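## Task

Carry the tray from the staging bench onto the work bench. One adapter in the centrifuge rotor already has a water blank in its centre hole; place the tray's sample tube (cap marked with an orange dot) in the centre hole of the adapter directly across from it. Every tube must be pushed fully down, and every rotor bucket must hang vertically. A tube touching the floor means failure. The bottles on the tray must finish upright on it. The tray must rest entirely on the work bench with nothing sticking out past its edge. Any number of robots may be used. At the end, release everything and back away. A robot that topples or is left leaning means failure. Anything that stays in place only because a robot holds it does not count.

## Robot and tools

Robots: two identical Hello Robot Stretch 4 units, r1 and r2, in a physics simulation. Each has an omni-wheel base, a lift on a mast, an arm that telescopes forward, a three-joint wrist (yaw, pitch, roll) and a two-finger gripper. Each carries head_camera, head_left_camera, head_right_camera and wrist_camera (prefixed r1_ or r2_). A robot is about 1.6 m tall; its base rim lies within 0.23 m of the base origin. A loose object may occasionally get a brief shove from outside.

Frames: the base frame sits on the floor beneath the base centre, x ahead, y to the left, z up. hand_pose is reported in it (a point between the open fingertips; its axes equal the base axes when all wrist joints are 0, and its printed position may be slightly wrong). The odometry frame is where the base frame was when the scene began. Each robot reports in its own frames, so only pictures, lidar_m and wrist_depth_mm reveal where the two robots stand relative to one another.

execute_actions: argument actions is a list holding one action or none (empty list = just report state and images). The action is an object keyed by robot name, r1 and/or r2, each with its own settings. Per robot:
- base: exactly one relative move from where the base last measured itself: translate_m (metres, forward +, -2 to 2), strafe_m (metres, left +, -2 to 2, no turning) or rotate_rad (radians, counter-clockwise seen from above +, -3.2 to 3.2).
- joints: absolute targets by name: lift_m 0 to 1.2; arm_m 0 to 0.55 (extension); wrist_yaw_rad -1.134 to 4.276 (0 ahead, + left, 3.14 stowed back, past 3.4 the arm may obstruct); wrist_pitch_rad -1.117 to 4.259 (0 level, 1.57 pointing down); wrist_roll_rad -1.117 to 4.259 (0 = fingers level, + turns clockwise viewed from behind the gripper); gripper_m -0.038 to 0.141 (fingertip gap in metres; below 0 the fingers squeeze each other). Joint targets outside range are clipped and the result notes it; other bad values or unknown keys reject the whole call.
- pace: "slow", "default", "fast" or "max" (base up to 0.1/0.3/0.4/0.6 m/s and 1/2/3/4 rad/s; slower when the lift is above 0.2 m at the move's start).
- contact_limits: {"arm_m": value} from 0 (lightest) to 0.75 (hardest), default 0.5; the arm halts on contact past that force.
- end_of_arm: "enable_torque" alone, to revive wrist or gripper motors that shut off.
All motions in one action begin together. Omitted parts may keep pushing toward earlier targets. cameras picks which images come back (null or ["all"] = all, [] = none). To unfold at the start, send lift_m 0.4 with wrist_yaw_rad 0.

wait: seconds 0 to 10; nothing new is commanded; returns state and images.
zoom_image: camera name plus region [x0, y0, x1, y1] in pixels of that camera's latest full image, origin top-left, at most 504 by 504.
finished_scene: scene = the current scene's number; ends it irreversibly and reports success, then gives the next task. Replying without a tool call ends everything.

Result lines: base_status and joint_status tell how each commanded motion ended: done (base done means the wheels turned the full amount, slip included), off_target (may still push), contact_stop_at_<key> (met something; lift/arm/wheels go slack, a slack lift can sink), limit_stop_at_<name> (built-in limit; limit_stop_at_tilt = leaning over 6 degrees, everything slack until upright; limit_stop_at_own_body = about to hit itself, often with pitch below -0.2 and roll below -0.4 or above 4), torque_fault (wrist motor limp until enable_torque). on_its_own lists uncommanded events; its "held at" is a target, not a position. lidar_m: 12 distances in metres, 30-degree sectors starting straight ahead and going counter-clockwise (4th left, 7th behind, 10th right); "-" = nothing or closer than 0.25 m; misses glass, thin legs, much behind; sees the other robot. wrist_depth_mm: 7x7 grid of depths 100 to 2000 mm from top-left. base_odometry counts wheel turns; heading -3.142 to 3.142, + left. If turned_by_wheels and turned_by_imu differ by over ~0.1 rad, something was hit or slipped. base_tilt in degrees (forward, right +), with a fixed bias up to ~1.5. motor_effort: percent of max, + toward larger joint values, peak in brackets, noisy; for wheel_0..2 + turns the base right. pictures names the image order.

Gripping: command a gap smaller than the object; going lower squeezes harder and pulls it in. The reading and done status do not prove a hold; look for a clear gripper effort change. If fingertips jam on a surface, raise the lift.

Avoid: robots pressing against each other (a base touching another robot must not drive further); two robots carrying one load, since their travel can differ by ~3 cm per metre; turning or driving with over 1 kg held and arm_m beyond 0.2, especially fast; strong steady pushes or pulls, high grips or high contact limits that tip the base; more than ~2 kg in a level gripper; pushing the gripper into things; dropping, slamming or letting tubes reach the floor.

Each tool is called after ">>>" as name(argument=value, ...) on one line, values as JSON.

## Session

>>> execute_actions(actions=[])

Scene clock: 0.00 s.
r1.base_odometry: x=+0.000 y=+0.000 heading=+0.000 (m, m, rad; r1's odometry frame)
r1.turned_by_wheels: +0.000 (rad since the last result)
r1.turned_by_imu: +0.000 (rad since the last result)
r1.base_tilt: forward=-0.3 right=+0.1 (deg)
r1.lidar_m: 1.08 1.37 2.88 1.48 1.18 2.45 1.52 1.30 2.49 1.75 1.16 1.06
r1.base_status: not commanded
r1.joint_positions: lift_m=+0.191 arm_m=+0.001 wrist_yaw_rad=+3.089 wrist_pitch_rad=+0.011 wrist_roll_rad=-0.017 gripper_m=+0.057
r1.joint_status: not commanded
r1.motor_effort: lift_m=+18 arm_m=+0 wrist_yaw_rad=-1 wrist_pitch_rad=-8 wrist_roll_rad=-1 gripper_m=-2 wheel_0=+0 wheel_1=+0 wheel_2=+0 (%)
r1.hand_pose: x=-0.1119 y=+0.1024 z=+0.3662 quat_wxyz=(+0.026, -0.006, -0.008, +1.000) (m; r1's base frame)
r1.wrist_depth_mm: 139 229 - - - - - / 137 141 - - - - - / - 139 - - - - - / 110 138 - - - - - / 124 154 - - - - 1921 / - 1983 1808 1708 196 1281 1160 / 1464 1281 186 1025 991 831 831
r2.base_odometry: x=+0.000 y=+0.000 heading=+0.000 (m, m, rad; r2's odometry frame)
r2.turned_by_wheels: +0.000 (rad since the last result)
r2.turned_by_imu: +0.000 (rad since the last result)
r2.base_tilt: forward=+0.2 right=-0.2 (deg)
r2.lidar_m: 1.77 1.21 1.69 2.60 1.24 0.98 0.96 1.04 1.64 2.69 1.43 1.63
r2.base_status: not commanded
r2.joint_positions: lift_m=+0.255 arm_m=+0.000 wrist_yaw_rad=+3.183 wrist_pitch_rad=-0.016 wrist_roll_rad=-0.012 gripper_m=+0.057
r2.joint_status: not commanded
r2.motor_effort: lift_m=+20 arm_m=-1 wrist_yaw_rad=+0 wrist_pitch_rad=-6 wrist_roll_rad=+1 gripper_m=-2 wheel_0=+1 wheel_1=+0 wheel_2=+0 (%)
r2.hand_pose: x=-0.1210 y=+0.0754 z=+0.4377 quat_wxyz=(-0.021, +0.008, -0.006, +1.000) (m; r2's base frame)
r2.wrist_depth_mm: - - 137 1138 1078 1008 976 / - - 136 1118 1060 1025 976 / - 107 137 1098 1078 1008 960 / 143 139 146 1118 1060 1025 976 / 204 1281 1205 1138 1060 1025 976 / 209 1229 199 1118 196 1008 976 / 209 1008 1042 110 1042 991 960
pictures: r1_head_camera, r1_head_left_camera, r1_head_right_camera, r1_wrist_camera, r2_head_camera, r2_head_left_camera, r2_head_right_camera, r2_wrist_camera
Images, in order (width x height): r1_head_camera 420x560, r1_head_left_camera 420x672, r1_head_right_camera 420x672, r1_wrist_camera 616x392, r2_head_camera 420x560, r2_head_left_camera 420x672, r2_head_right_camera 420x672, r2_wrist_camera 616x392.

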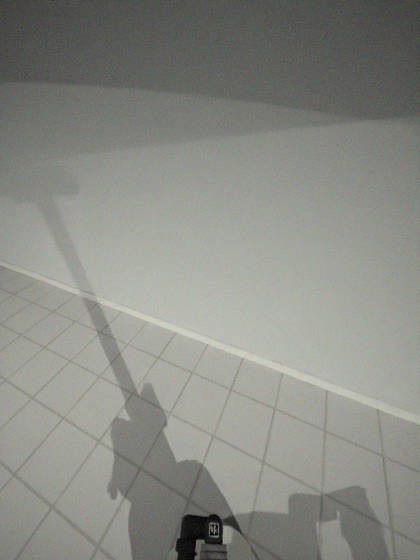

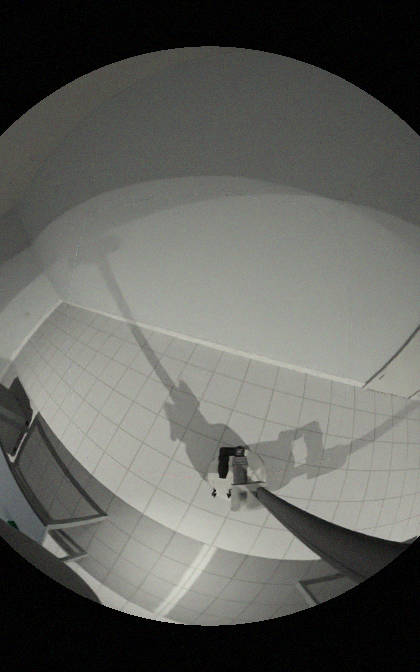

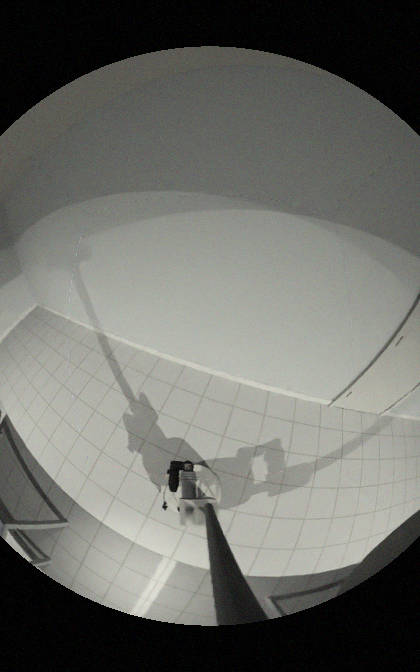

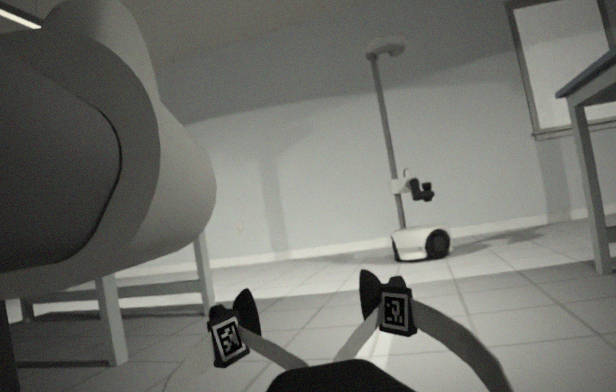

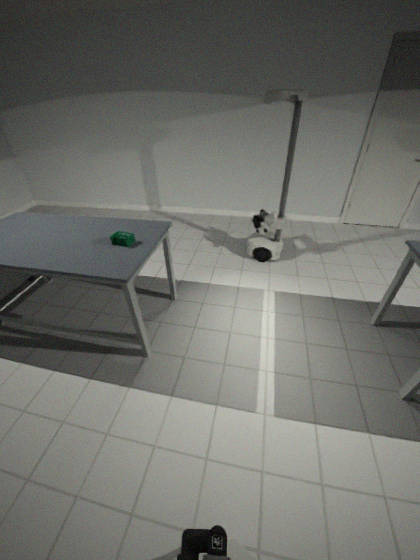

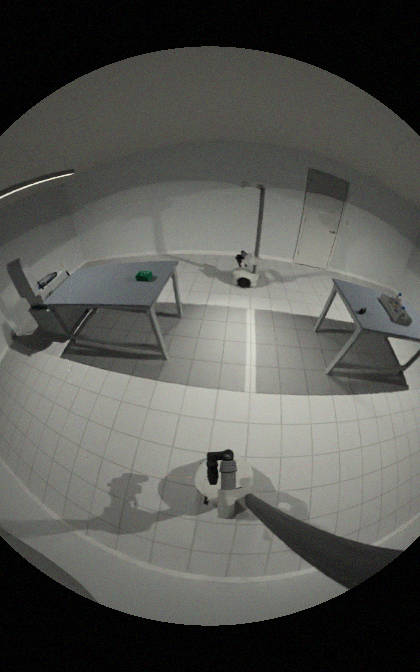

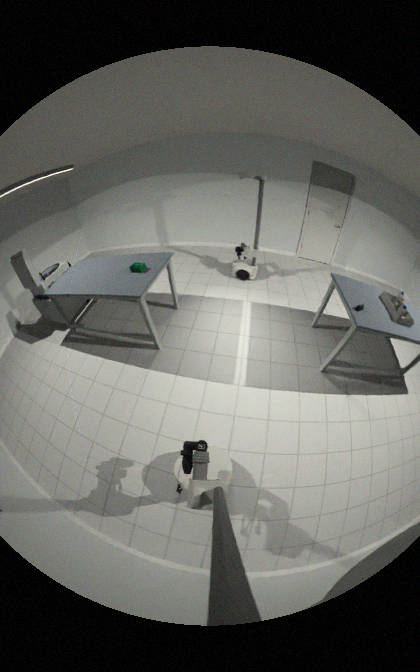

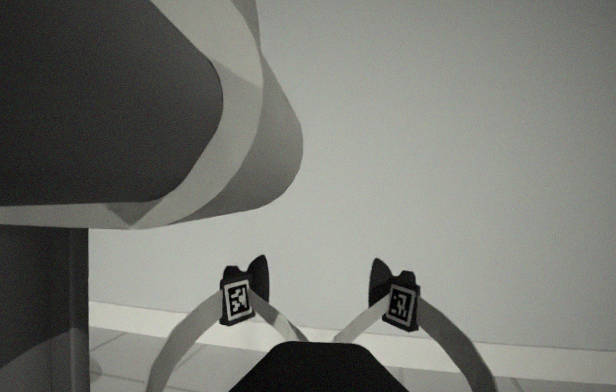

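>>> execute_actions(actions=[{"r1":{"base":{"rotate_rad":2.84},"joints":{"lift_m":0.9,"wrist_yaw_rad":0}},"r2":{"base":{"rotate_rad":-0.17},"joints":{"lift_m":0.9,"wrist_yaw_rad":0}}}], cameras=["r1_head_camera","r2_head_camera"])

>>> execute_actions(actions=[{"r1":{"base":{"strafe_m":1.4}},"r2":{"base":{"strafe_m":-1.5}}}], cameras=["r1_head_camera","r2_head_camera","r2_wrist_camera","r1_wrist_camera"])

Scene clock: 4.23 s.
r1.base_odometry: x=+0.000 y=+0.000 heading=+2.840 (m, m, rad; r1's odometry frame)
r1.turned_by_wheels: +2.840 (rad since the last result)
r1.turned_by_imu: +2.837 (rad since the last result)
r1.base_tilt: forward=-0.6 right=-0.1 (deg)
r1.lidar_m: 2.34 1.26 1.37 3.28 1.41 1.11 1.06 1.14 1.69 2.74 1.20 1.19
r1.base_status: done
r1.joint_positions: lift_m=+0.900 arm_m=+0.001 wrist_yaw_rad=+0.000 wrist_pitch_rad=+0.012 wrist_roll_rad=-0.017 gripper_m=+0.057
r1.joint_status: all done
r1.motor_effort: lift_m=+21(22) arm_m=+0(1) wrist_yaw_rad=-1(7) wrist_pitch_rad=-7(9) wrist_roll_rad=-1(1) gripper_m=-2(3) wheel_0=-2(6) wheel_1=-1(11) wheel_2=-1(9) (%)
r1.hand_pose: x=+0.4601 y=-0.0873 z=+1.0747 quat_wxyz=(+1.000, -0.008, +0.006, +0.000) (m; r1's base frame)
r1.wrist_depth_mm: - - - - - - - / - - - - - - - / - - - - - - - / - - - - - - - / - - - - - - - / - - - - 196 - 1281 / 1366 - 187 - - - -
r2.base_odometry: x=+0.000 y=+0.000 heading=-0.170 (m, m, rad; r2's odometry frame)
r2.turned_by_wheels: -0.170 (rad since the last result)
r2.turned_by_imu: -0.168 (rad since the last result)
r2.base_tilt: forward=+0.3 right=-0.2 (deg)
r2.lidar_m: 2.18 1.23 1.41 4.23 1.44 1.03 0.96 0.94 1.35 3.36 1.54 1.44
r2.base_status: done
r2.joint_positions: lift_m=+0.900 arm_m=+0.000 wrist_yaw_rad=+0.000 wrist_pitch_rad=-0.016 wrist_roll_rad=-0.012 gripper_m=+0.057
r2.joint_status: all done
r2.motor_effort: lift_m=+25(25) arm_m=-1(1) wrist_yaw_rad=-1(6) wrist_pitch_rad=-7(7) wrist_roll_rad=+1(0) gripper_m=-4(2) wheel_0=+2(4) wheel_1=+2(3) wheel_2=+1(6) (%)
r2.hand_pose: x=+0.4594 y=-0.0873 z=+1.0824 quat_wxyz=(+1.000, -0.006, -0.008, +0.000) (m; r2's base frame)
r2.wrist_depth_mm: - - - - - - - / - - - - - - - / - - - - - - - / - - - - - - - / - - - - - - - / 1229 - 199 - 196 - 1499 / - - - 110 - - -
pictures: r1_head_camera, r2_head_camera
Images, in order (width x height): r1_head_camera 420x560, r2_head_camera 420x560.

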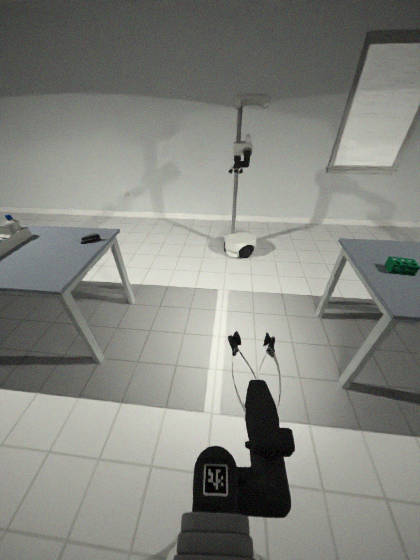

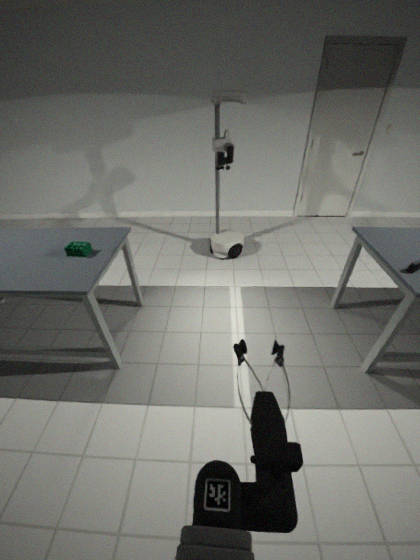

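Scene clock: 10.57 s.
r1.base_odometry: x=-0.416 y=-1.337 heading=+2.840 (m, m, rad; r1's odometry frame)
r1.turned_by_wheels: +0.000 (rad since the last result)
r1.turned_by_imu: -0.004 (rad since the last result)
r1.base_tilt: forward=-0.4 right=+0.0 (deg)
r1.lidar_m: 0.98 1.05 3.10 3.01 1.28 0.97 0.94 1.03 1.51 3.27 2.39 1.02
r1.base_status: done
r1.joint_positions: lift_m=+0.900 arm_m=+0.001 wrist_yaw_rad=+0.000 wrist_pitch_rad=+0.012 wrist_roll_rad=-0.017 gripper_m=+0.057
r1.joint_status: not commanded
r1.motor_effort: lift_m=+21(21) arm_m=+0(0) wrist_yaw_rad=-1(1) wrist_pitch_rad=-8(8) wrist_roll_rad=-1(0) gripper_m=+0(4) wheel_0=-1(8) wheel_1=+1(6) wheel_2=+0(1) (%)
r1.hand_pose: x=+0.4601 y=-0.0874 z=+1.0747 quat_wxyz=(+1.000, -0.008, +0.006, +0.000) (m; r1's base frame)
r1.wrist_depth_mm: - - - - - - - / - - - - - - - / - - - - - - - / - - - - - - - / - - - - - - - / - - 1281 1430 198 - - / 1281 1025 187 878 854 750 -
r2.base_odometry: x=-0.253 y=-1.479 heading=-0.170 (m, m, rad; r2's odometry frame)
r2.turned_by_wheels: +0.000 (rad since the last result)
r2.turned_by_imu: -0.008 (rad since the last result)
r2.base_tilt: forward=+0.3 right=-0.2 (deg)
r2.lidar_m: 1.05 1.07 2.47 3.75 1.37 0.96 0.90 0.95 1.24 3.01 3.12 1.12
r2.base_status: done
r2.joint_positions: lift_m=+0.900 arm_m=+0.000 wrist_yaw_rad=+0.000 wrist_pitch_rad=-0.016 wrist_roll_rad=-0.012 gripper_m=+0.057
r2.joint_status: not commanded
r2.motor_effort: lift_m=+23(24) arm_m=-1(1) wrist_yaw_rad=+0(2) wrist_pitch_rad=-8(8) wrist_roll_rad=+0(0) gripper_m=-4(2) wheel_0=-1(7) wheel_1=+1(8) wheel_2=+0(1) (%)
r2.hand_pose: x=+0.4593 y=-0.0874 z=+1.0825 quat_wxyz=(+1.000, -0.006, -0.008, +0.000) (m; r2's base frame)
r2.wrist_depth_mm: - - - - - - - / - - - - - - - / - - - - - - - / - - - - - - - / - - - - - - - / - 1098 199 1060 196 1205 1281 / - 891 904 110 904 878 904
pictures: r1_head_camera, r1_wrist_camera, r2_head_camera, r2_wrist_camera
Images, in order (width x height): r1_head_camera 420x560, r1_wrist_camera 616x392, r2_head_camera 420x560, r2_wrist_camera 616x392.

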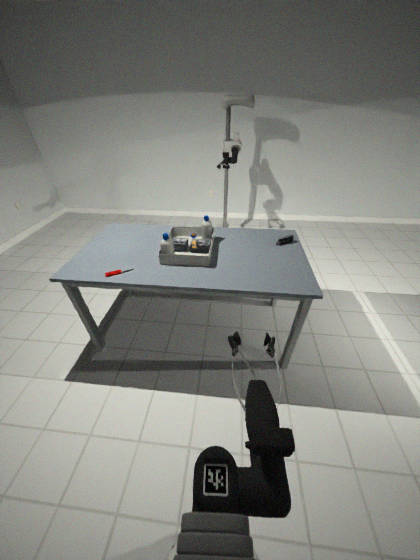

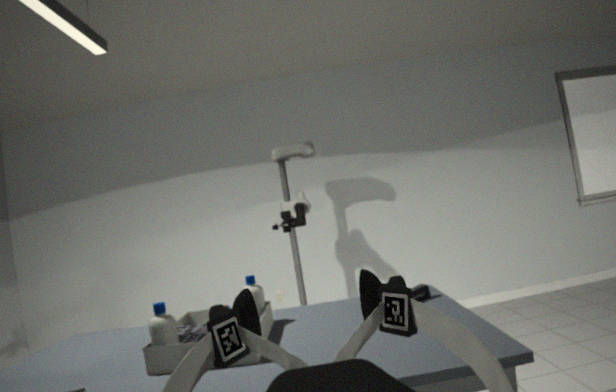

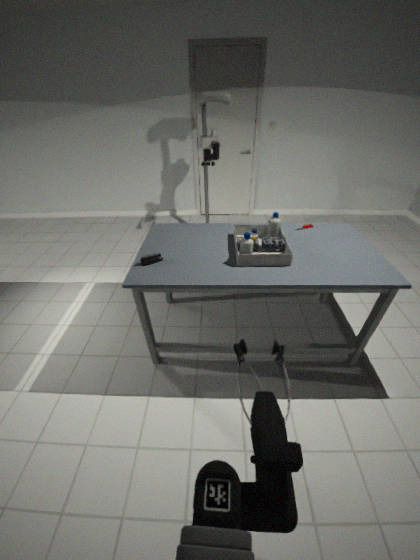

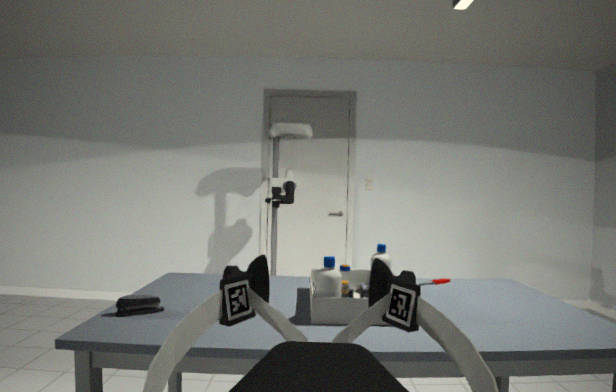

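>>> execute_actions(actions=[{"r1":{"base":{"rotate_rad":-0.085},"joints":{"wrist_pitch_rad":0.7}},"r2":{"base":{"rotate_rad":-0.04},"joints":{"wrist_pitch_rad":0.7}}}], cameras=[])

>>> execute_actions(actions=[{"r1":{"base":{"strafe_m":0.3}},"r2":{"base":{"strafe_m":-0.1}}}], cameras=[])

>>> execute_actions(actions=[{"r1":{"base":{"translate_m":0.55}},"r2":{"base":{"translate_m":0.6}}}], cameras=["r1_head_camera","r2_head_camera","r2_wrist_camera","r1_wrist_camera"])

Scene clock: 12.37 s.
r1.base_odometry: x=-0.416 y=-1.337 heading=+2.755 (m, m, rad; r1's odometry frame)
r1.turned_by_wheels: -0.084 (rad since the last result)
r1.turned_by_imu: -0.084 (rad since the last result)
r1.base_tilt: forward=-0.3 right=+0.0 (deg)
r1.lidar_m: 0.98 1.04 1.40 3.03 1.40 0.99 0.95 0.97 1.42 3.71 2.39 1.03
r1.base_status: done
r1.joint_positions: lift_m=+0.900 arm_m=+0.001 wrist_yaw_rad=+0.000 wrist_pitch_rad=+0.701 wrist_roll_rad=-0.017 gripper_m=+0.057
r1.joint_status: all done
r1.motor_effort: lift_m=+21(21) arm_m=+0(0) wrist_yaw_rad=-1(1) wrist_pitch_rad=-5(6) wrist_roll_rad=+0(0) gripper_m=-2(4) wheel_0=+3(4) wheel_1=+2(7) wheel_2=+2(7) (%)
r1.hand_pose: x=+0.3920 y=-0.0874 z=+0.8919 quat_wxyz=(+0.939, -0.008, +0.344, +0.003) (m; r1's base frame)
r1.wrist_depth_mm: - 1160 1308 1205 - - - / 904 891 904 866 866 - - / 820 854 - - - - 1983 / 1808 1756 1708 1756 1708 1661 1576 / 1661 1618 1499 1464 1397 1336 1336 / 1366 1336 1281 1255 196 1205 1182 / 1205 1160 187 1098 1098 1042 1060
r2.base_odometry: x=-0.253 y=-1.479 heading=-0.210 (m, m, rad; r2's odometry frame)
r2.turned_by_wheels: -0.040 (rad since the last result)
r2.turned_by_imu: -0.040 (rad since the last result)
r2.base_tilt: forward=+0.3 right=-0.1 (deg)
r2.lidar_m: 1.06 1.07 2.47 3.34 1.46 0.97 0.89 0.92 1.20 2.78 3.09 1.14
r2.base_status: done
r2.joint_positions: lift_m=+0.900 arm_m=+0.000 wrist_yaw_rad=+0.000 wrist_pitch_rad=+0.701 wrist_roll_rad=-0.012 gripper_m=+0.057
r2.joint_status: all done
r2.motor_effort: lift_m=+23(23) arm_m=-1(1) wrist_yaw_rad=-1(1) wrist_pitch_rad=-3(1) wrist_roll_rad=+0(0) gripper_m=-3(2) wheel_0=+0(1) wheel_1=+0(3) wheel_2=-1(6) (%)
r2.hand_pose: x=+0.3912 y=-0.0874 z=+0.8918 quat_wxyz=(+0.939, -0.006, +0.344, +0.002) (m; r2's base frame)
r2.wrist_depth_mm: - 946 991 946 931 976 1008 / - 917 - - - - - / - 1921 1983 1983 1983 - 1983 / 1661 1618 1661 1661 1661 1708 1537 / 1397 1366 1366 1397 1366 1430 1430 / 1229 1205 199 1229 196 1229 1229 / 1078 1078 1078 110 1118 1060 1098
pictures: none
No camera images: the call's "cameras" was empty. Leave "cameras" out to get every camera's image.

Scene clock: 14.70 s.
r1.base_odometry: x=-0.530 y=-1.615 heading=+2.755 (m, m, rad; r1's odometry frame)
r1.turned_by_wheels: +0.000 (rad since the last result)
r1.turned_by_imu: -0.001 (rad since the last result)
r1.base_tilt: forward=-0.5 right=+0.1 (deg)
r1.lidar_m: 0.98 1.04 2.85 2.74 1.41 0.99 0.92 1.00 1.39 3.72 2.65 1.02
r1.base_status: done
r1.joint_positions: lift_m=+0.900 arm_m=+0.001 wrist_yaw_rad=+0.000 wrist_pitch_rad=+0.702 wrist_roll_rad=-0.017 gripper_m=+0.057
r1.joint_status: not commanded
r1.motor_effort: lift_m=+20(20) arm_m=+0(0) wrist_yaw_rad=+0(1) wrist_pitch_rad=-6(7) wrist_roll_rad=+0(1) gripper_m=-1(3) wheel_0=+0(13) wheel_1=+0(9) wheel_2=+0(1) (%)
r1.hand_pose: x=+0.3919 y=-0.0874 z=+0.8918 quat_wxyz=(+0.939, -0.008, +0.344, +0.003) (m; r1's base frame)
r1.wrist_depth_mm: - - 1060 1160 1138 1138 - / 1098 946 891 842 866 878 - / 820 831 - - - 1921 - / - 1756 1756 1756 1756 1618 1576 / 1661 1537 1537 1464 1397 1336 1366 / 1281 1336 1255 1281 196 1229 1182 / 1205 1160 187 1118 1098 1008 1042
r2.base_odometry: x=-0.274 y=-1.576 heading=-0.210 (m, m, rad; r2's odometry frame)
r2.turned_by_wheels: +0.000 (rad since the last result)
r2.turned_by_imu: +0.000 (rad since the last result)
r2.base_tilt: forward=+0.2 right=-0.2 (deg)
r2.lidar_m: 1.07 1.08 2.54 3.37 1.45 0.96 0.89 0.89 1.17 2.71 2.96 1.15
r2.base_status: done
r2.joint_positions: lift_m=+0.900 arm_m=+0.000 wrist_yaw_rad=+0.000 wrist_pitch_rad=+0.702 wrist_roll_rad=-0.012 gripper_m=+0.057
r2.joint_status: not commanded
r2.motor_effort: lift_m=+23(23) arm_m=-1(1) wrist_yaw_rad=-1(0) wrist_pitch_rad=-3(5) wrist_roll_rad=+0(0) gripper_m=-4(3) wheel_0=+0(8) wheel_1=+0(8) wheel_2=+0(0) (%)
r2.hand_pose: x=+0.3912 y=-0.0874 z=+0.8917 quat_wxyz=(+0.939, -0.006, +0.344, +0.002) (m; r2's base frame)
r2.wrist_depth_mm: 946 960 991 946 960 976 991 / 904 917 - - - 1708 976 / 1863 - - 1983 1983 1921 1921 / 1661 1618 1708 1618 1661 1661 1618 / 1397 1397 1366 1366 1366 1430 1397 / 1229 1229 199 1229 196 1229 1229 / 1098 1078 1098 110 1118 1060 1078
pictures: none
No camera images: the call's "cameras" was empty. Leave "cameras" out to get every camera's image.

Scene clock: 18.17 s.
r1.base_odometry: x=-1.039 y=-1.407 heading=+2.755 (m, m, rad; r1's odometry frame)
r1.turned_by_wheels: +0.000 (rad since the last result)
r1.turned_by_imu: -0.003 (rad since the last result)
r1.base_tilt: forward=-0.2 right=+0.1 (deg)
r1.lidar_m: 0.44 0.46 0.64 2.76 2.20 1.59 1.49 1.57 2.15 2.49 0.67 0.47
r1.base_status: done
r1.joint_positions: lift_m=+0.900 arm_m=+0.001 wrist_yaw_rad=+0.000 wrist_pitch_rad=+0.702 wrist_roll_rad=-0.017 gripper_m=+0.057
r1.joint_status: not commanded
r1.motor_effort: lift_m=+20(20) arm_m=+0(0) wrist_yaw_rad=+0(1) wrist_pitch_rad=-5(6) wrist_roll_rad=-2(0) gripper_m=-1(2) wheel_0=+3(2) wheel_1=+2(7) wheel_2=+0(10) (%)
r1.hand_pose: x=+0.3919 y=-0.0874 z=+0.8918 quat_wxyz=(+0.939, -0.008, +0.344, +0.003) (m; r1's base frame)
r1.wrist_depth_mm: - - - - - - - / - - 778 778 809 768 741 / 759 462 627 615 615 591 574 / 585 477 496 504 500 492 473 / 477 462 449 439 421 410 399 / 399 394 377 375 196 379 1138 / 353 353 187 362 1118 1025 1060
r2.base_odometry: x=+0.313 y=-1.701 heading=-0.210 (m, m, rad; r2's odometry frame)
r2.turned_by_wheels: +0.000 (rad since the last result)
r2.turned_by_imu: -0.003 (rad since the last result)
r2.base_tilt: forward=+0.3 right=-0.2 (deg)
r2.lidar_m: 0.45 0.47 0.62 2.40 2.37 1.64 1.48 1.53 1.95 2.86 0.76 0.52
r2.base_status: done
r2.joint_positions: lift_m=+0.900 arm_m=+0.000 wrist_yaw_rad=+0.000 wrist_pitch_rad=+0.702 wrist_roll_rad=-0.012 gripper_m=+0.057
r2.joint_status: not commanded
r2.motor_effort: lift_m=+23(23) arm_m=-1(1) wrist_yaw_rad=-1(0) wrist_pitch_rad=-5(6) wrist_roll_rad=+0(1) gripper_m=-3(3) wheel_0=+0(4) wheel_1=+0(6) wheel_2=+1(9) (%)
r2.hand_pose: x=+0.3912 y=-0.0874 z=+0.8917 quat_wxyz=(+0.939, -0.006, +0.344, +0.002) (m; r2's base frame)
r2.wrist_depth_mm: - - 878 798 917 - - / 741 732 473 647 647 732 741 / 580 580 504 504 517 580 580 / 480 477 477 480 477 477 477 / 407 407 407 407 410 418 418 / 1229 1229 199 1229 196 1229 1205 / 1098 1078 1078 110 1118 1060 1078
pictures: r1_head_camera, r1_wrist_camera, r2_head_camera, r2_wrist_camera
Images, in order (width x height): r1_head_camera 420x560, r1_wrist_camera 616x392, r2_head_camera 420x560, r2_wrist_camera 616x392.

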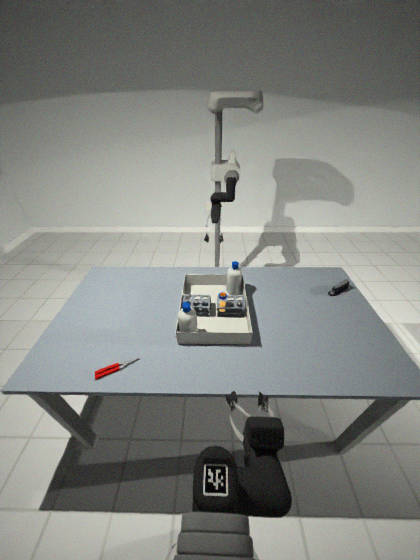

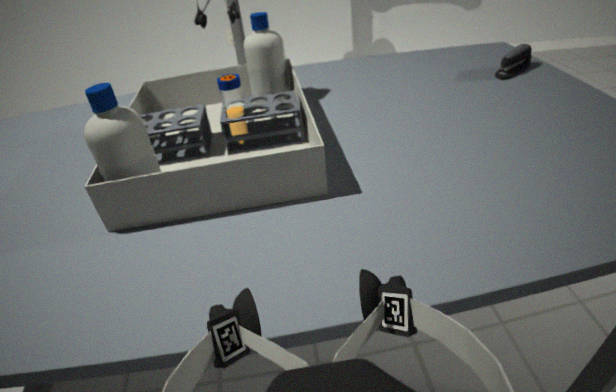

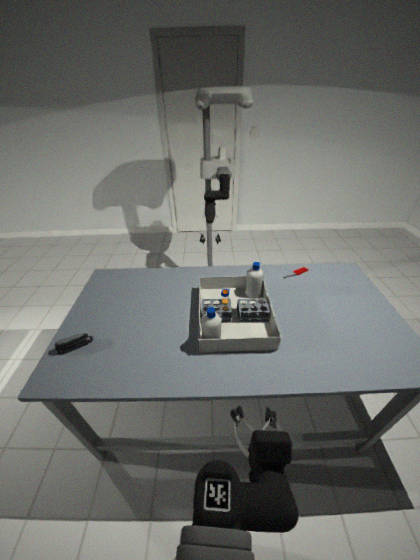

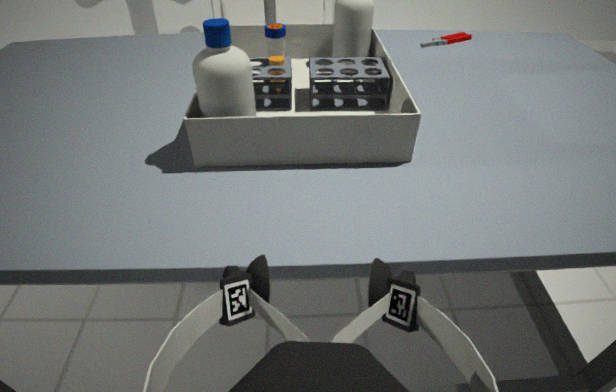

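>>> execute_actions(actions=[{"r1":{"base":{"strafe_m":0.07},"joints":{"lift_m":1.05,"wrist_pitch_rad":1.57,"wrist_roll_rad":1.57,"gripper_m":0.07}},"r2":{"base":{"rotate_rad":0.025},"joints":{"lift_m":1.05,"wrist_pitch_rad":1.57,"wrist_roll_rad":1.57,"gripper_m":0.07}}}], cameras=[])

>>> execute_actions(actions=[{"r1":{"base":{"translate_m":0.17},"joints":{"arm_m":0.2}},"r2":{"base":{"translate_m":0.17},"joints":{"arm_m":0.2}}}], cameras=["r1_head_camera","r2_head_camera","r2_wrist_camera","r1_wrist_camera"])

Scene clock: 21.10 s.
r1.base_odometry: x=-1.065 y=-1.472 heading=+2.755 (m, m, rad; r1's odometry frame)
r1.turned_by_wheels: +0.000 (rad since the last result)
r1.turned_by_imu: +0.000 (rad since the last result)
r1.base_tilt: forward=-0.2 right=+0.0 (deg)
r1.lidar_m: 0.43 0.46 0.62 2.67 2.18 1.59 1.50 1.56 2.17 2.57 0.67 0.46
r1.base_status: done
r1.joint_positions: lift_m=+1.050 arm_m=+0.001 wrist_yaw_rad=+0.000 wrist_pitch_rad=+1.570 wrist_roll_rad=+1.570 gripper_m=+0.070
r1.joint_status: all done
r1.motor_effort: lift_m=+21(22) arm_m=+0(0) wrist_yaw_rad=-1(0) wrist_pitch_rad=-1(4) wrist_roll_rad=+3(3) gripper_m=-2(2) wheel_0=-1(11) wheel_1=+0(10) wheel_2=+0(1) (%)
r1.hand_pose: x=+0.1718 y=-0.0874 z=+0.9395 quat_wxyz=(+0.501, +0.500, +0.500, -0.499) (m; r1's base frame)
r1.wrist_depth_mm: 1160 1160 1182 1182 1205 1182 1205 / 1160 1160 1160 1160 1229 1205 1205 / 1138 1160 1160 1138 1160 1182 1182 / 1138 1138 1160 1138 946 1182 1229 / 1138 1118 1118 931 946 1138 1160 / 407 1118 1118 1138 196 1160 1160 / 392 1118 182 1118 1138 1160 1160
r2.base_odometry: x=+0.313 y=-1.701 heading=-0.184 (m, m, rad; r2's odometry frame)
r2.turned_by_wheels: +0.025 (rad since the last result)
r2.turned_by_imu: +0.025 (rad since the last result)
r2.base_tilt: forward=+0.3 right=-0.2 (deg)
r2.lidar_m: 0.47 0.48 0.67 2.39 2.34 1.61 1.47 1.53 2.02 2.86 0.72 0.48
r2.base_status: done
r2.joint_positions: lift_m=+1.050 arm_m=+0.000 wrist_yaw_rad=+0.000 wrist_pitch_rad=+1.570 wrist_roll_rad=+1.570 gripper_m=+0.070
r2.joint_status: all done
r2.motor_effort: lift_m=+24(25) arm_m=-1(1) wrist_yaw_rad=-1(1) wrist_pitch_rad=+2(1) wrist_roll_rad=+1(7) gripper_m=-2(6) wheel_0=-1(1) wheel_1=+0(2) wheel_2=+2(6) (%)
r2.hand_pose: x=+0.1712 y=-0.0874 z=+0.9394 quat_wxyz=(+0.501, +0.500, +0.500, -0.499) (m; r2's base frame)
r2.wrist_depth_mm: 1205 1182 1182 1182 1182 1205 1182 / 1205 1182 1205 1182 1182 1182 1182 / 1182 1205 1182 1182 1182 1182 1182 / 1205 1205 1182 1182 976 1182 1182 / 842 1205 1205 976 976 1182 357 / 1205 1205 198 1205 195 1182 1182 / 1205 1182 1182 110 1182 1182 1160
pictures: none
No camera images: the call's "cameras" was empty. Leave "cameras" out to get every camera's image.

Scene clock: 23.03 s.
r1.base_odometry: x=-1.223 y=-1.408 heading=+2.756 (m, m, rad; r1's odometry frame)
r1.turned_by_wheels: +0.000 (rad since the last result)
r1.turned_by_imu: -0.001 (rad since the last result)
r1.base_tilt: forward=-0.1 right=-0.1 (deg)
r1.lidar_m: 0.28 0.29 0.39 2.68 2.46 1.76 1.67 1.74 2.38 2.53 0.42 0.30
r1.base_status: done
r1.joint_positions: lift_m=+1.050 arm_m=+0.199 wrist_yaw_rad=+0.000 wrist_pitch_rad=+1.570 wrist_roll_rad=+1.570 gripper_m=+0.070
r1.joint_status: all done
r1.motor_effort: lift_m=+21(21) arm_m=+7(7) wrist_yaw_rad=-1(0) wrist_pitch_rad=-1(1) wrist_roll_rad=+0(1) gripper_m=-2(2) wheel_0=+3(4) wheel_1=+2(9) wheel_2=-1(10) (%)
r1.hand_pose: x=+0.3699 y=-0.0874 z=+0.9395 quat_wxyz=(+0.501, +0.500, +0.500, -0.499) (m; r1's base frame)
r1.wrist_depth_mm: 397 399 404 407 1205 1205 1205 / 399 402 399 404 1182 1182 1205 / 394 397 399 404 1182 1205 1205 / 387 387 394 399 976 960 1160 / 389 384 392 402 946 960 1205 / 377 384 387 394 195 1138 1182 / 379 382 182 389 1138 1118 1160
r2.base_odometry: x=+0.480 y=-1.732 heading=-0.184 (m, m, rad; r2's odometry frame)
r2.turned_by_wheels: +0.000 (rad since the last result)
r2.turned_by_imu: -0.001 (rad since the last result)
r2.base_tilt: forward=+0.3 right=-0.2 (deg)
r2.lidar_m: 0.30 0.31 0.41 2.38 2.57 1.79 1.62 1.69 2.24 2.83 0.48 0.32
r2.base_status: done
r2.joint_positions: lift_m=+1.050 arm_m=+0.199 wrist_yaw_rad=+0.000 wrist_pitch_rad=+1.570 wrist_roll_rad=+1.570 gripper_m=+0.070
r2.joint_status: all done
r2.motor_effort: lift_m=+24(24) arm_m=+5(10) wrist_yaw_rad=-1(0) wrist_pitch_rad=+1(2) wrist_roll_rad=+1(1) gripper_m=-1(3) wheel_0=+1(5) wheel_1=+0(6) wheel_2=+2(8) (%)
r2.hand_pose: x=+0.3703 y=-0.0874 z=+0.9394 quat_wxyz=(+0.501, +0.500, +0.500, -0.499) (m; r2's base frame)
r2.wrist_depth_mm: 404 404 402 402 1182 1182 1182 / 404 402 402 402 1182 1160 1182 / 397 404 404 407 1182 1160 1182 / 399 402 404 404 1138 960 1182 / 404 404 404 404 960 960 1182 / 399 404 198 404 195 960 1182 / 399 303 407 110 1182 1182 1205
pictures: r1_head_camera, r1_wrist_camera, r2_head_camera, r2_wrist_camera
Images, in order (width x height): r1_head_camera 420x560, r1_wrist_camera 616x392, r2_head_camera 420x560, r2_wrist_camera 616x392.

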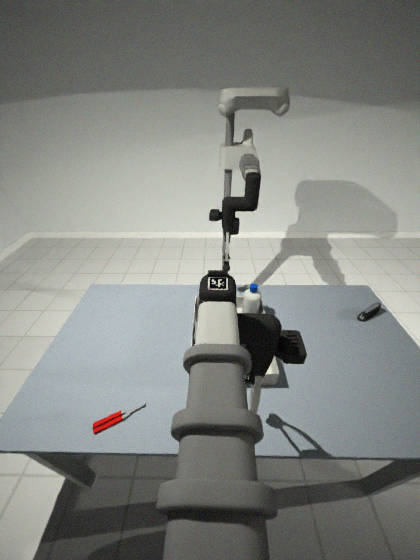

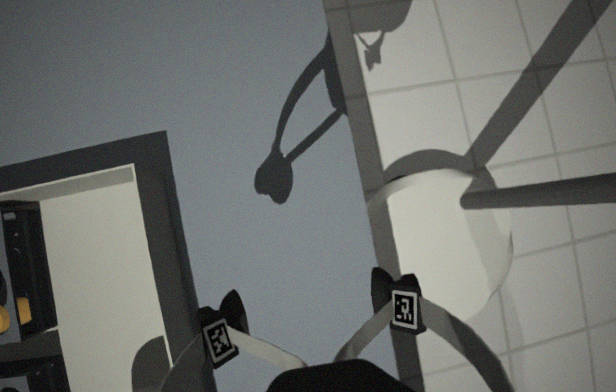

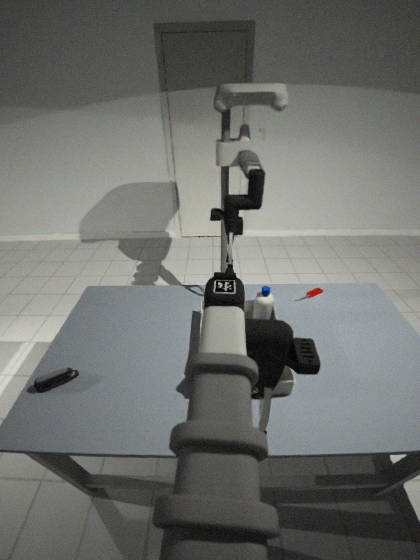

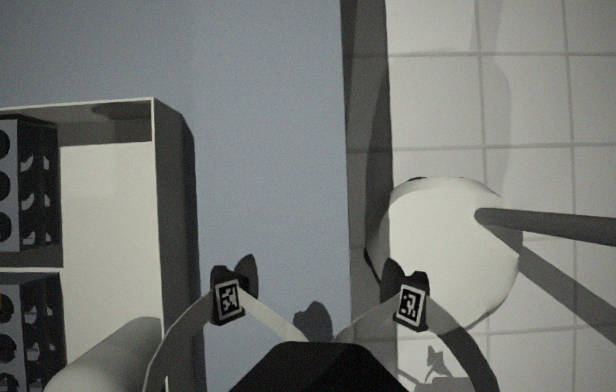

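>>> execute_actions(actions=[{"r1":{"base":{"strafe_m":0.03},"joints":{"arm_m":0.33,"lift_m":0.97}},"r2":{"base":{"translate_m":0.03},"joints":{"arm_m":0.31,"lift_m":0.97}}}], cameras=["r2_wrist_camera","r1_wrist_camera"])

Scene clock: 25.10 s.
r1.base_odometry: x=-1.234 y=-1.436 heading=+2.756 (m, m, rad; r1's odometry frame)
r1.turned_by_wheels: +0.000 (rad since the last result)
r1.turned_by_imu: +0.000 (rad since the last result)
r1.base_tilt: forward=-0.3 right=+0.0 (deg)
r1.lidar_m: 0.26 0.29 0.40 2.65 2.46 1.76 1.65 1.73 2.42 2.58 0.42 0.29
r1.base_status: done
r1.joint_positions: lift_m=+0.970 arm_m=+0.329 wrist_yaw_rad=+0.000 wrist_pitch_rad=+1.570 wrist_roll_rad=+1.570 gripper_m=+0.070
r1.joint_status: all done
r1.motor_effort: lift_m=+15(20) arm_m=+8(7) wrist_yaw_rad=-1(1) wrist_pitch_rad=-1(2) wrist_roll_rad=+1(0) gripper_m=-2(1) wheel_0=+1(13) wheel_1=-1(4) wheel_2=+0(1) (%)
r1.hand_pose: x=+0.4998 y=-0.0874 z=+0.8599 quat_wxyz=(+0.501, +0.500, +0.500, -0.499) (m; r1's base frame)
r1.wrist_depth_mm: 319 320 325 327 332 334 1118 / 319 319 293 325 327 330 1118 / 254 314 319 322 325 330 1098 / 252 314 315 319 324 327 878 / 250 309 312 315 319 324 878 / 246 306 309 312 196 320 1098 / 277 298 182 306 317 317 699
r2.base_odometry: x=+0.509 y=-1.738 heading=-0.184 (m, m, rad; r2's odometry frame)
r2.turned_by_wheels: +0.000 (rad since the last result)
r2.turned_by_imu: +0.000 (rad since the last result)
r2.base_tilt: forward=+0.3 right=-0.2 (deg)
r2.lidar_m: 0.27 0.29 0.39 2.37 2.63 1.81 1.67 1.72 2.28 2.85 0.43 0.28
r2.base_status: done
r2.joint_positions: lift_m=+0.970 arm_m=+0.309 wrist_yaw_rad=+0.000 wrist_pitch_rad=+1.570 wrist_roll_rad=+1.570 gripper_m=+0.070
r2.joint_status: all done
r2.motor_effort: lift_m=+16(22) arm_m=+5(7) wrist_yaw_rad=-1(0) wrist_pitch_rad=-1(1) wrist_roll_rad=+2(1) gripper_m=-6(4) wheel_0=+0(3) wheel_1=+0(2) wheel_2=+2(10) (%)
r2.hand_pose: x=+0.4802 y=-0.0874 z=+0.8601 quat_wxyz=(+0.501, +0.500, +0.500, -0.499) (m; r2's base frame)
r2.wrist_depth_mm: 324 324 324 324 322 322 1078 / 324 309 322 324 324 324 1098 / 262 315 322 320 322 324 1098 / 262 317 322 322 325 324 1098 / 263 317 320 322 324 324 878 / 307 324 198 322 194 324 891 / 263 293 322 110 325 324 1098
pictures: r1_wrist_camera, r2_wrist_camera
Images, in order (width x height): r1_wrist_camera 616x392, r2_wrist_camera 616x392.

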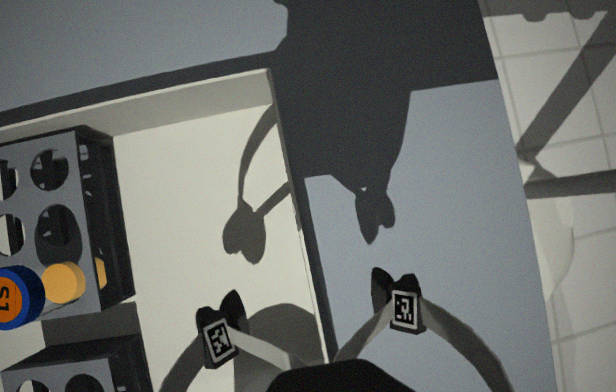

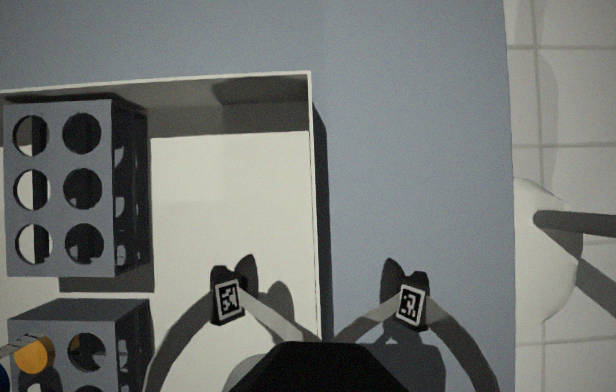

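>>> execute_actions(actions=[{"r1":{"joints":{"lift_m":0.91}},"r2":{"joints":{"lift_m":0.905}}}], cameras=["r2_wrist_camera","r1_wrist_camera"])

>>> execute_actions(actions=[{"r1":{"joints":{"gripper_m":-0.038}},"r2":{"joints":{"gripper_m":-0.038}}}], cameras=[])

>>> execute_actions(actions=[{"r1":{"joints":{"lift_m":1.0},"pace":"slow"},"r2":{"joints":{"lift_m":0.995},"pace":"slow"}}], cameras=["r2_wrist_camera","r1_wrist_camera","r2_head_right_camera"])

Scene clock: 26.97 s.
r1.base_odometry: x=-1.234 y=-1.436 heading=+2.756 (m, m, rad; r1's odometry frame)
r1.turned_by_wheels: +0.000 (rad since the last result)
r1.turned_by_imu: +0.000 (rad since the last result)
r1.base_tilt: forward=-0.3 right=+0.0 (deg)
r1.lidar_m: 0.27 0.29 0.39 2.65 2.45 1.76 1.67 1.74 2.40 2.56 0.41 0.30
r1.base_status: not commanded
r1.joint_positions: lift_m=+0.910 arm_m=+0.329 wrist_yaw_rad=+0.000 wrist_pitch_rad=+1.570 wrist_roll_rad=+1.570 gripper_m=+0.070
r1.joint_status: all done
r1.motor_effort: lift_m=+15(16) arm_m=+8(8) wrist_yaw_rad=-1(1) wrist_pitch_rad=-1(1) wrist_roll_rad=-1(2) gripper_m=-1(2) wheel_0=+1(1) wheel_1=-1(1) wheel_2=+0(0) (%)
r1.hand_pose: x=+0.4998 y=-0.0874 z=+0.8000 quat_wxyz=(+0.501, +0.500, +0.500, -0.499) (m; r1's base frame)
r1.wrist_depth_mm: 258 263 208 266 268 271 1060 / 209 220 252 263 267 268 1060 / 242 256 257 263 264 267 270 / 246 252 255 259 263 264 268 / 220 251 254 255 260 263 265 / 218 249 250 254 195 260 262 / 245 246 182 251 257 257 260
r2.base_odometry: x=+0.509 y=-1.738 heading=-0.184 (m, m, rad; r2's odometry frame)
r2.turned_by_wheels: +0.000 (rad since the last result)
r2.turned_by_imu: +0.000 (rad since the last result)
r2.base_tilt: forward=+0.3 right=-0.1 (deg)
r2.lidar_m: 0.26 0.30 0.40 2.36 2.60 1.82 1.69 1.73 2.26 2.86 0.44 0.27
r2.base_status: not commanded
r2.joint_positions: lift_m=+0.905 arm_m=+0.309 wrist_yaw_rad=+0.000 wrist_pitch_rad=+1.570 wrist_roll_rad=+1.570 gripper_m=+0.070
r2.joint_status: all done
r2.motor_effort: lift_m=+15(14) arm_m=+5(5) wrist_yaw_rad=-1(1) wrist_pitch_rad=+1(0) wrist_roll_rad=+1(1) gripper_m=-4(5) wheel_0=+0(0) wheel_1=+0(0) wheel_2=+2(2) (%)
r2.hand_pose: x=+0.4802 y=-0.0874 z=+0.7951 quat_wxyz=(+0.501, +0.500, +0.500, -0.499) (m; r2's base frame)
r2.wrist_depth_mm: 257 257 257 257 257 257 1025 / 211 246 255 255 258 256 1042 / 226 255 256 255 257 257 257 / 226 256 255 256 257 257 257 / 226 255 256 256 258 257 257 / 242 256 198 256 195 257 258 / 216 255 257 110 257 257 258
pictures: r1_wrist_camera, r2_wrist_camera
Images, in order (width x height): r1_wrist_camera 616x392, r2_wrist_camera 616x392.

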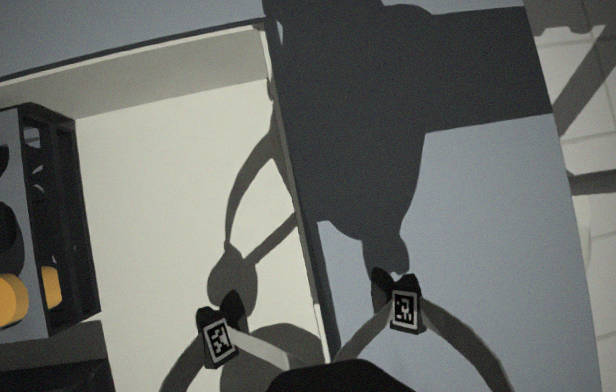

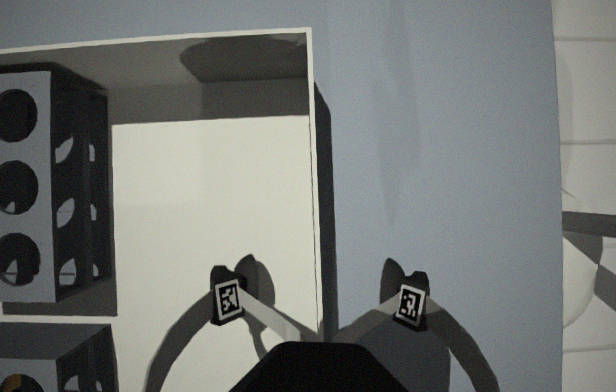

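Scene clock: 28.73 s.
r1.base_odometry: x=-1.234 y=-1.436 heading=+2.756 (m, m, rad; r1's odometry frame)
r1.turned_by_wheels: +0.000 (rad since the last result)
r1.turned_by_imu: +0.000 (rad since the last result)
r1.base_tilt: forward=-0.4 right=+0.1 (deg)
r1.lidar_m: 0.27 0.31 0.40 2.65 2.45 1.75 1.67 1.73 2.38 2.56 0.42 0.30
r1.base_status: not commanded
r1.joint_positions: lift_m=+0.910 arm_m=+0.329 wrist_yaw_rad=+0.000 wrist_pitch_rad=+1.571 wrist_roll_rad=+1.570 gripper_m=-0.038
r1.joint_status: all done
r1.motor_effort: lift_m=+18(18) arm_m=+8(7) wrist_yaw_rad=-1(0) wrist_pitch_rad=-6(9) wrist_roll_rad=+0(0) gripper_m=-17(18) wheel_0=+1(1) wheel_1=-1(1) wheel_2=+0(0) (%)
r1.hand_pose: x=+0.4995 y=-0.0874 z=+0.7997 quat_wxyz=(+0.500, +0.500, +0.500, -0.500) (m; r1's base frame)
r1.wrist_depth_mm: 256 258 202 264 267 270 1078 / 202 219 251 262 264 266 1060 / 242 250 252 259 262 266 268 / 241 248 250 257 260 264 264 / 220 246 247 255 258 262 263 / 212 243 246 199 182 259 262 / 239 239 171 176 254 201 259
r2.base_odometry: x=+0.509 y=-1.738 heading=-0.184 (m, m, rad; r2's odometry frame)
r2.turned_by_wheels: +0.000 (rad since the last result)
r2.turned_by_imu: +0.000 (rad since the last result)
r2.base_tilt: forward=+0.2 right=-0.1 (deg)
r2.lidar_m: 0.25 0.26 0.39 2.38 2.61 1.82 1.68 1.74 2.24 2.83 0.40 0.32
r2.base_status: not commanded
r2.joint_positions: lift_m=+0.905 arm_m=+0.309 wrist_yaw_rad=+0.000 wrist_pitch_rad=+1.571 wrist_roll_rad=+1.569 gripper_m=-0.037
r2.joint_status: all done
r2.motor_effort: lift_m=+18(18) arm_m=+6(5) wrist_yaw_rad=-1(2) wrist_pitch_rad=-3(2) wrist_roll_rad=+2(2) gripper_m=-23(23) wheel_0=+0(0) wheel_1=+0(0) wheel_2=+2(2) (%)
r2.hand_pose: x=+0.4800 y=-0.0874 z=+0.7949 quat_wxyz=(+0.501, +0.500, +0.500, -0.499) (m; r2's base frame)
r2.wrist_depth_mm: 220 194 197 255 255 255 1025 / 202 247 247 247 255 255 1042 / 217 248 248 248 256 255 1042 / 218 249 249 249 256 256 257 / 220 249 250 249 256 256 257 / 239 251 180 199 183 257 257 / 220 248 251 110 257 256 257
pictures: none
No camera images: the call's "cameras" was empty. Leave "cameras" out to get every camera's image.

Scene clock: 30.37 s.
r1.base_odometry: x=-1.234 y=-1.436 heading=+2.756 (m, m, rad; r1's odometry frame)
r1.turned_by_wheels: +0.000 (rad since the last result)
r1.turned_by_imu: +0.000 (rad since the last result)
r1.base_tilt: forward=-0.5 right=-0.1 (deg)
r1.lidar_m: 0.28 0.29 0.40 2.65 2.44 1.76 1.66 1.76 2.39 2.56 0.41 0.30
r1.base_status: not commanded
r1.joint_positions: lift_m=+0.999 arm_m=+0.329 wrist_yaw_rad=+0.000 wrist_pitch_rad=+1.571 wrist_roll_rad=+1.570 gripper_m=-0.038
r1.joint_status: all done
r1.motor_effort: lift_m=+24(25) arm_m=+7(7) wrist_yaw_rad=-1(1) wrist_pitch_rad=-4(4) wrist_roll_rad=+1(0) gripper_m=-17(19) wheel_0=+1(1) wheel_1=-1(2) wheel_2=+0(0) (%)
r1.hand_pose: x=+0.4995 y=-0.0874 z=+0.8892 quat_wxyz=(+0.500, +0.500, +0.500, -0.500) (m; r1's base frame)
r1.wrist_depth_mm: 343 347 202 355 359 1160 1160 / 202 220 251 353 355 1138 1160 / 243 251 251 349 355 355 1160 / 241 248 250 347 349 355 917 / 220 246 248 343 349 351 904 / 213 243 244 200 182 349 1118 / 239 239 172 177 343 246 1098
r2.base_odometry: x=+0.509 y=-1.738 heading=-0.184 (m, m, rad; r2's odometry frame)
r2.turned_by_wheels: +0.000 (rad since the last result)
r2.turned_by_imu: +0.000 (rad since the last result)
r2.base_tilt: forward=+0.3 right=-0.1 (deg)
r2.lidar_m: 0.25 0.28 0.41 2.34 2.63 1.84 1.67 1.74 2.26 2.84 0.44 0.28
r2.base_status: not commanded
r2.joint_positions: lift_m=+0.994 arm_m=+0.309 wrist_yaw_rad=+0.000 wrist_pitch_rad=+1.571 wrist_roll_rad=+1.569 gripper_m=-0.037
r2.joint_status: all done
r2.motor_effort: lift_m=+27(28) arm_m=+5(5) wrist_yaw_rad=-2(2) wrist_pitch_rad=-2(3) wrist_roll_rad=+2(3) gripper_m=-22(22) wheel_0=+0(0) wheel_1=+0(0) wheel_2=+2(2) (%)
r2.hand_pose: x=+0.4800 y=-0.0874 z=+0.8841 quat_wxyz=(+0.501, +0.500, +0.500, -0.499) (m; r2's base frame)
r2.wrist_depth_mm: 265 194 197 345 345 345 1118 / 202 247 246 247 343 345 1118 / 217 247 248 247 347 345 1138 / 218 249 249 249 345 347 1118 / 219 250 250 249 347 345 917 / 240 250 180 198 183 347 1138 / 220 248 251 110 347 347 1138
pictures: r1_wrist_camera, r2_head_right_camera, r2_wrist_camera
Images, in order (width x height): r1_wrist_camera 616x392, r2_head_right_camera 420x672, r2_wrist_camera 616x392.

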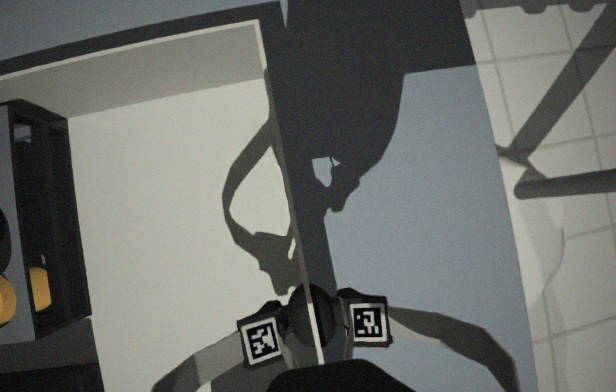

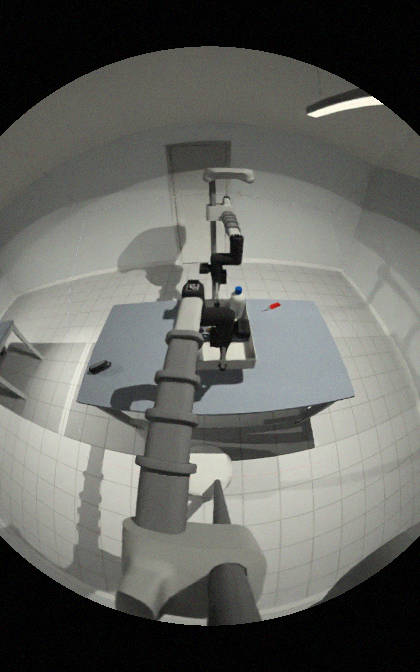

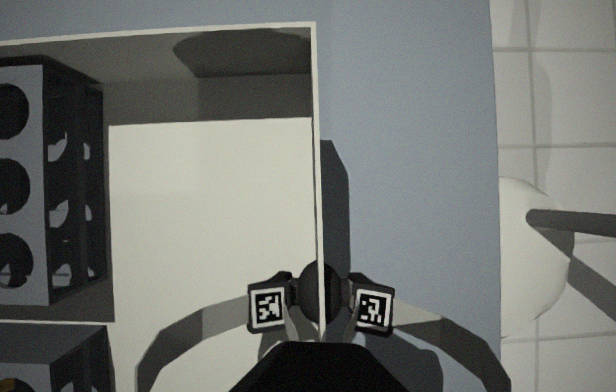

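Lifted. Carry in steps.

>>> execute_actions(actions=[{"r1":{"base":{"strafe_m":-0.5},"joints":{"lift_m":1.03}},"r2":{"base":{"strafe_m":0.5},"joints":{"lift_m":1.025}}}], cameras=["r2_wrist_camera","r1_wrist_camera"])

Scene clock: 33.80 s.
r1.base_odometry: x=-1.046 y=-0.973 heading=+2.756 (m, m, rad; r1's odometry frame)
r1.turned_by_wheels: +0.000 (rad since the last result)
r1.turned_by_imu: +0.003 (rad since the last result)
r1.base_tilt: forward=-0.5 right=+0.0 (deg)
r1.lidar_m: 0.28 0.28 0.40 1.12 2.44 1.70 1.66 1.75 2.39 2.05 0.44 0.31
r1.base_status: done
r1.joint_positions: lift_m=+1.030 arm_m=+0.329 wrist_yaw_rad=-0.003 wrist_pitch_rad=+1.581 wrist_roll_rad=+1.570 gripper_m=-0.038
r1.joint_status: all done
r1.on_its_own: wrist_pitch_rad is at rest, and its effort (-31) is outside its rest range (-23 to +23)
r1.motor_effort: lift_m=+23(25) arm_m=+8(7) wrist_yaw_rad=+8(8) wrist_pitch_rad=-31(31) wrist_roll_rad=+1(1) gripper_m=-19(19) wheel_0=+2(10) wheel_1=+3(9) wheel_2=-2(2) (%)
r1.hand_pose: x=+0.4965 y=-0.0874 z=+0.9193 quat_wxyz=(+0.497, +0.498, +0.502, -0.503) (m; r1's base frame)
r1.wrist_depth_mm: 1098 377 199 384 392 1182 1205 / 200 220 251 387 387 1182 1182 / 238 248 252 379 384 1182 1182 / 236 245 249 252 382 917 1205 / 213 243 246 248 379 387 1182 / 209 239 243 199 180 384 1160 / 235 238 171 179 373 377 1182
r2.base_odometry: x=+0.601 y=-1.246 heading=-0.184 (m, m, rad; r2's odometry frame)
r2.turned_by_wheels: +0.000 (rad since the last result)
r2.turned_by_imu: +0.002 (rad since the last result)
r2.base_tilt: forward=+0.3 right=-0.2 (deg)
r2.lidar_m: 0.25 0.26 1.95 1.90 2.66 1.87 1.70 1.76 2.31 1.35 0.37 0.26
r2.base_status: done
r2.joint_positions: lift_m=+1.024 arm_m=+0.309 wrist_yaw_rad=-0.003 wrist_pitch_rad=+1.582 wrist_roll_rad=+1.569 gripper_m=-0.037
r2.joint_status: all done
r2.on_its_own: wrist_pitch_rad is at rest, and its effort (-34) is outside its rest range (-23 to +23)
r2.motor_effort: lift_m=+27(29) arm_m=+5(6) wrist_yaw_rad=+9(9) wrist_pitch_rad=-34(35) wrist_roll_rad=+2(2) gripper_m=-23(22) wheel_0=+2(8) wheel_1=+0(11) wheel_2=-3(4) (%)
r2.hand_pose: x=+0.4764 y=-0.0874 z=+0.9141 quat_wxyz=(+0.497, +0.498, +0.502, -0.503) (m; r2's base frame)
r2.wrist_depth_mm: 278 190 195 203 375 377 1160 / 210 239 243 244 377 377 1182 / 213 243 244 246 375 377 1182 / 213 244 245 247 377 379 1182 / 214 246 247 247 379 377 946 / 215 246 181 195 180 379 1182 / 206 242 248 110 377 379 1160
pictures: r1_wrist_camera, r2_wrist_camera
Images, in order (width x height): r1_wrist_camera 616x392, r2_wrist_camera 616x392.

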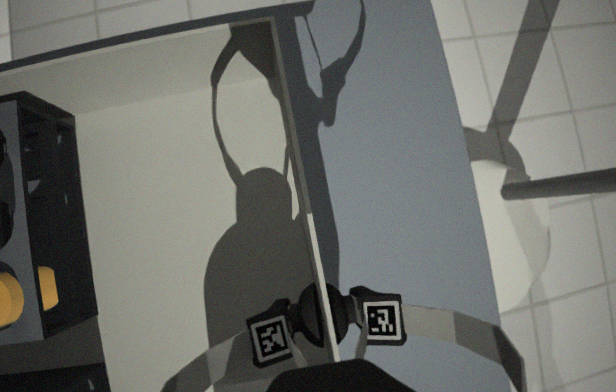

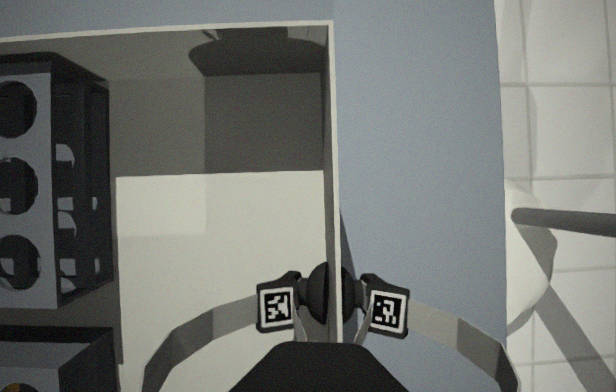

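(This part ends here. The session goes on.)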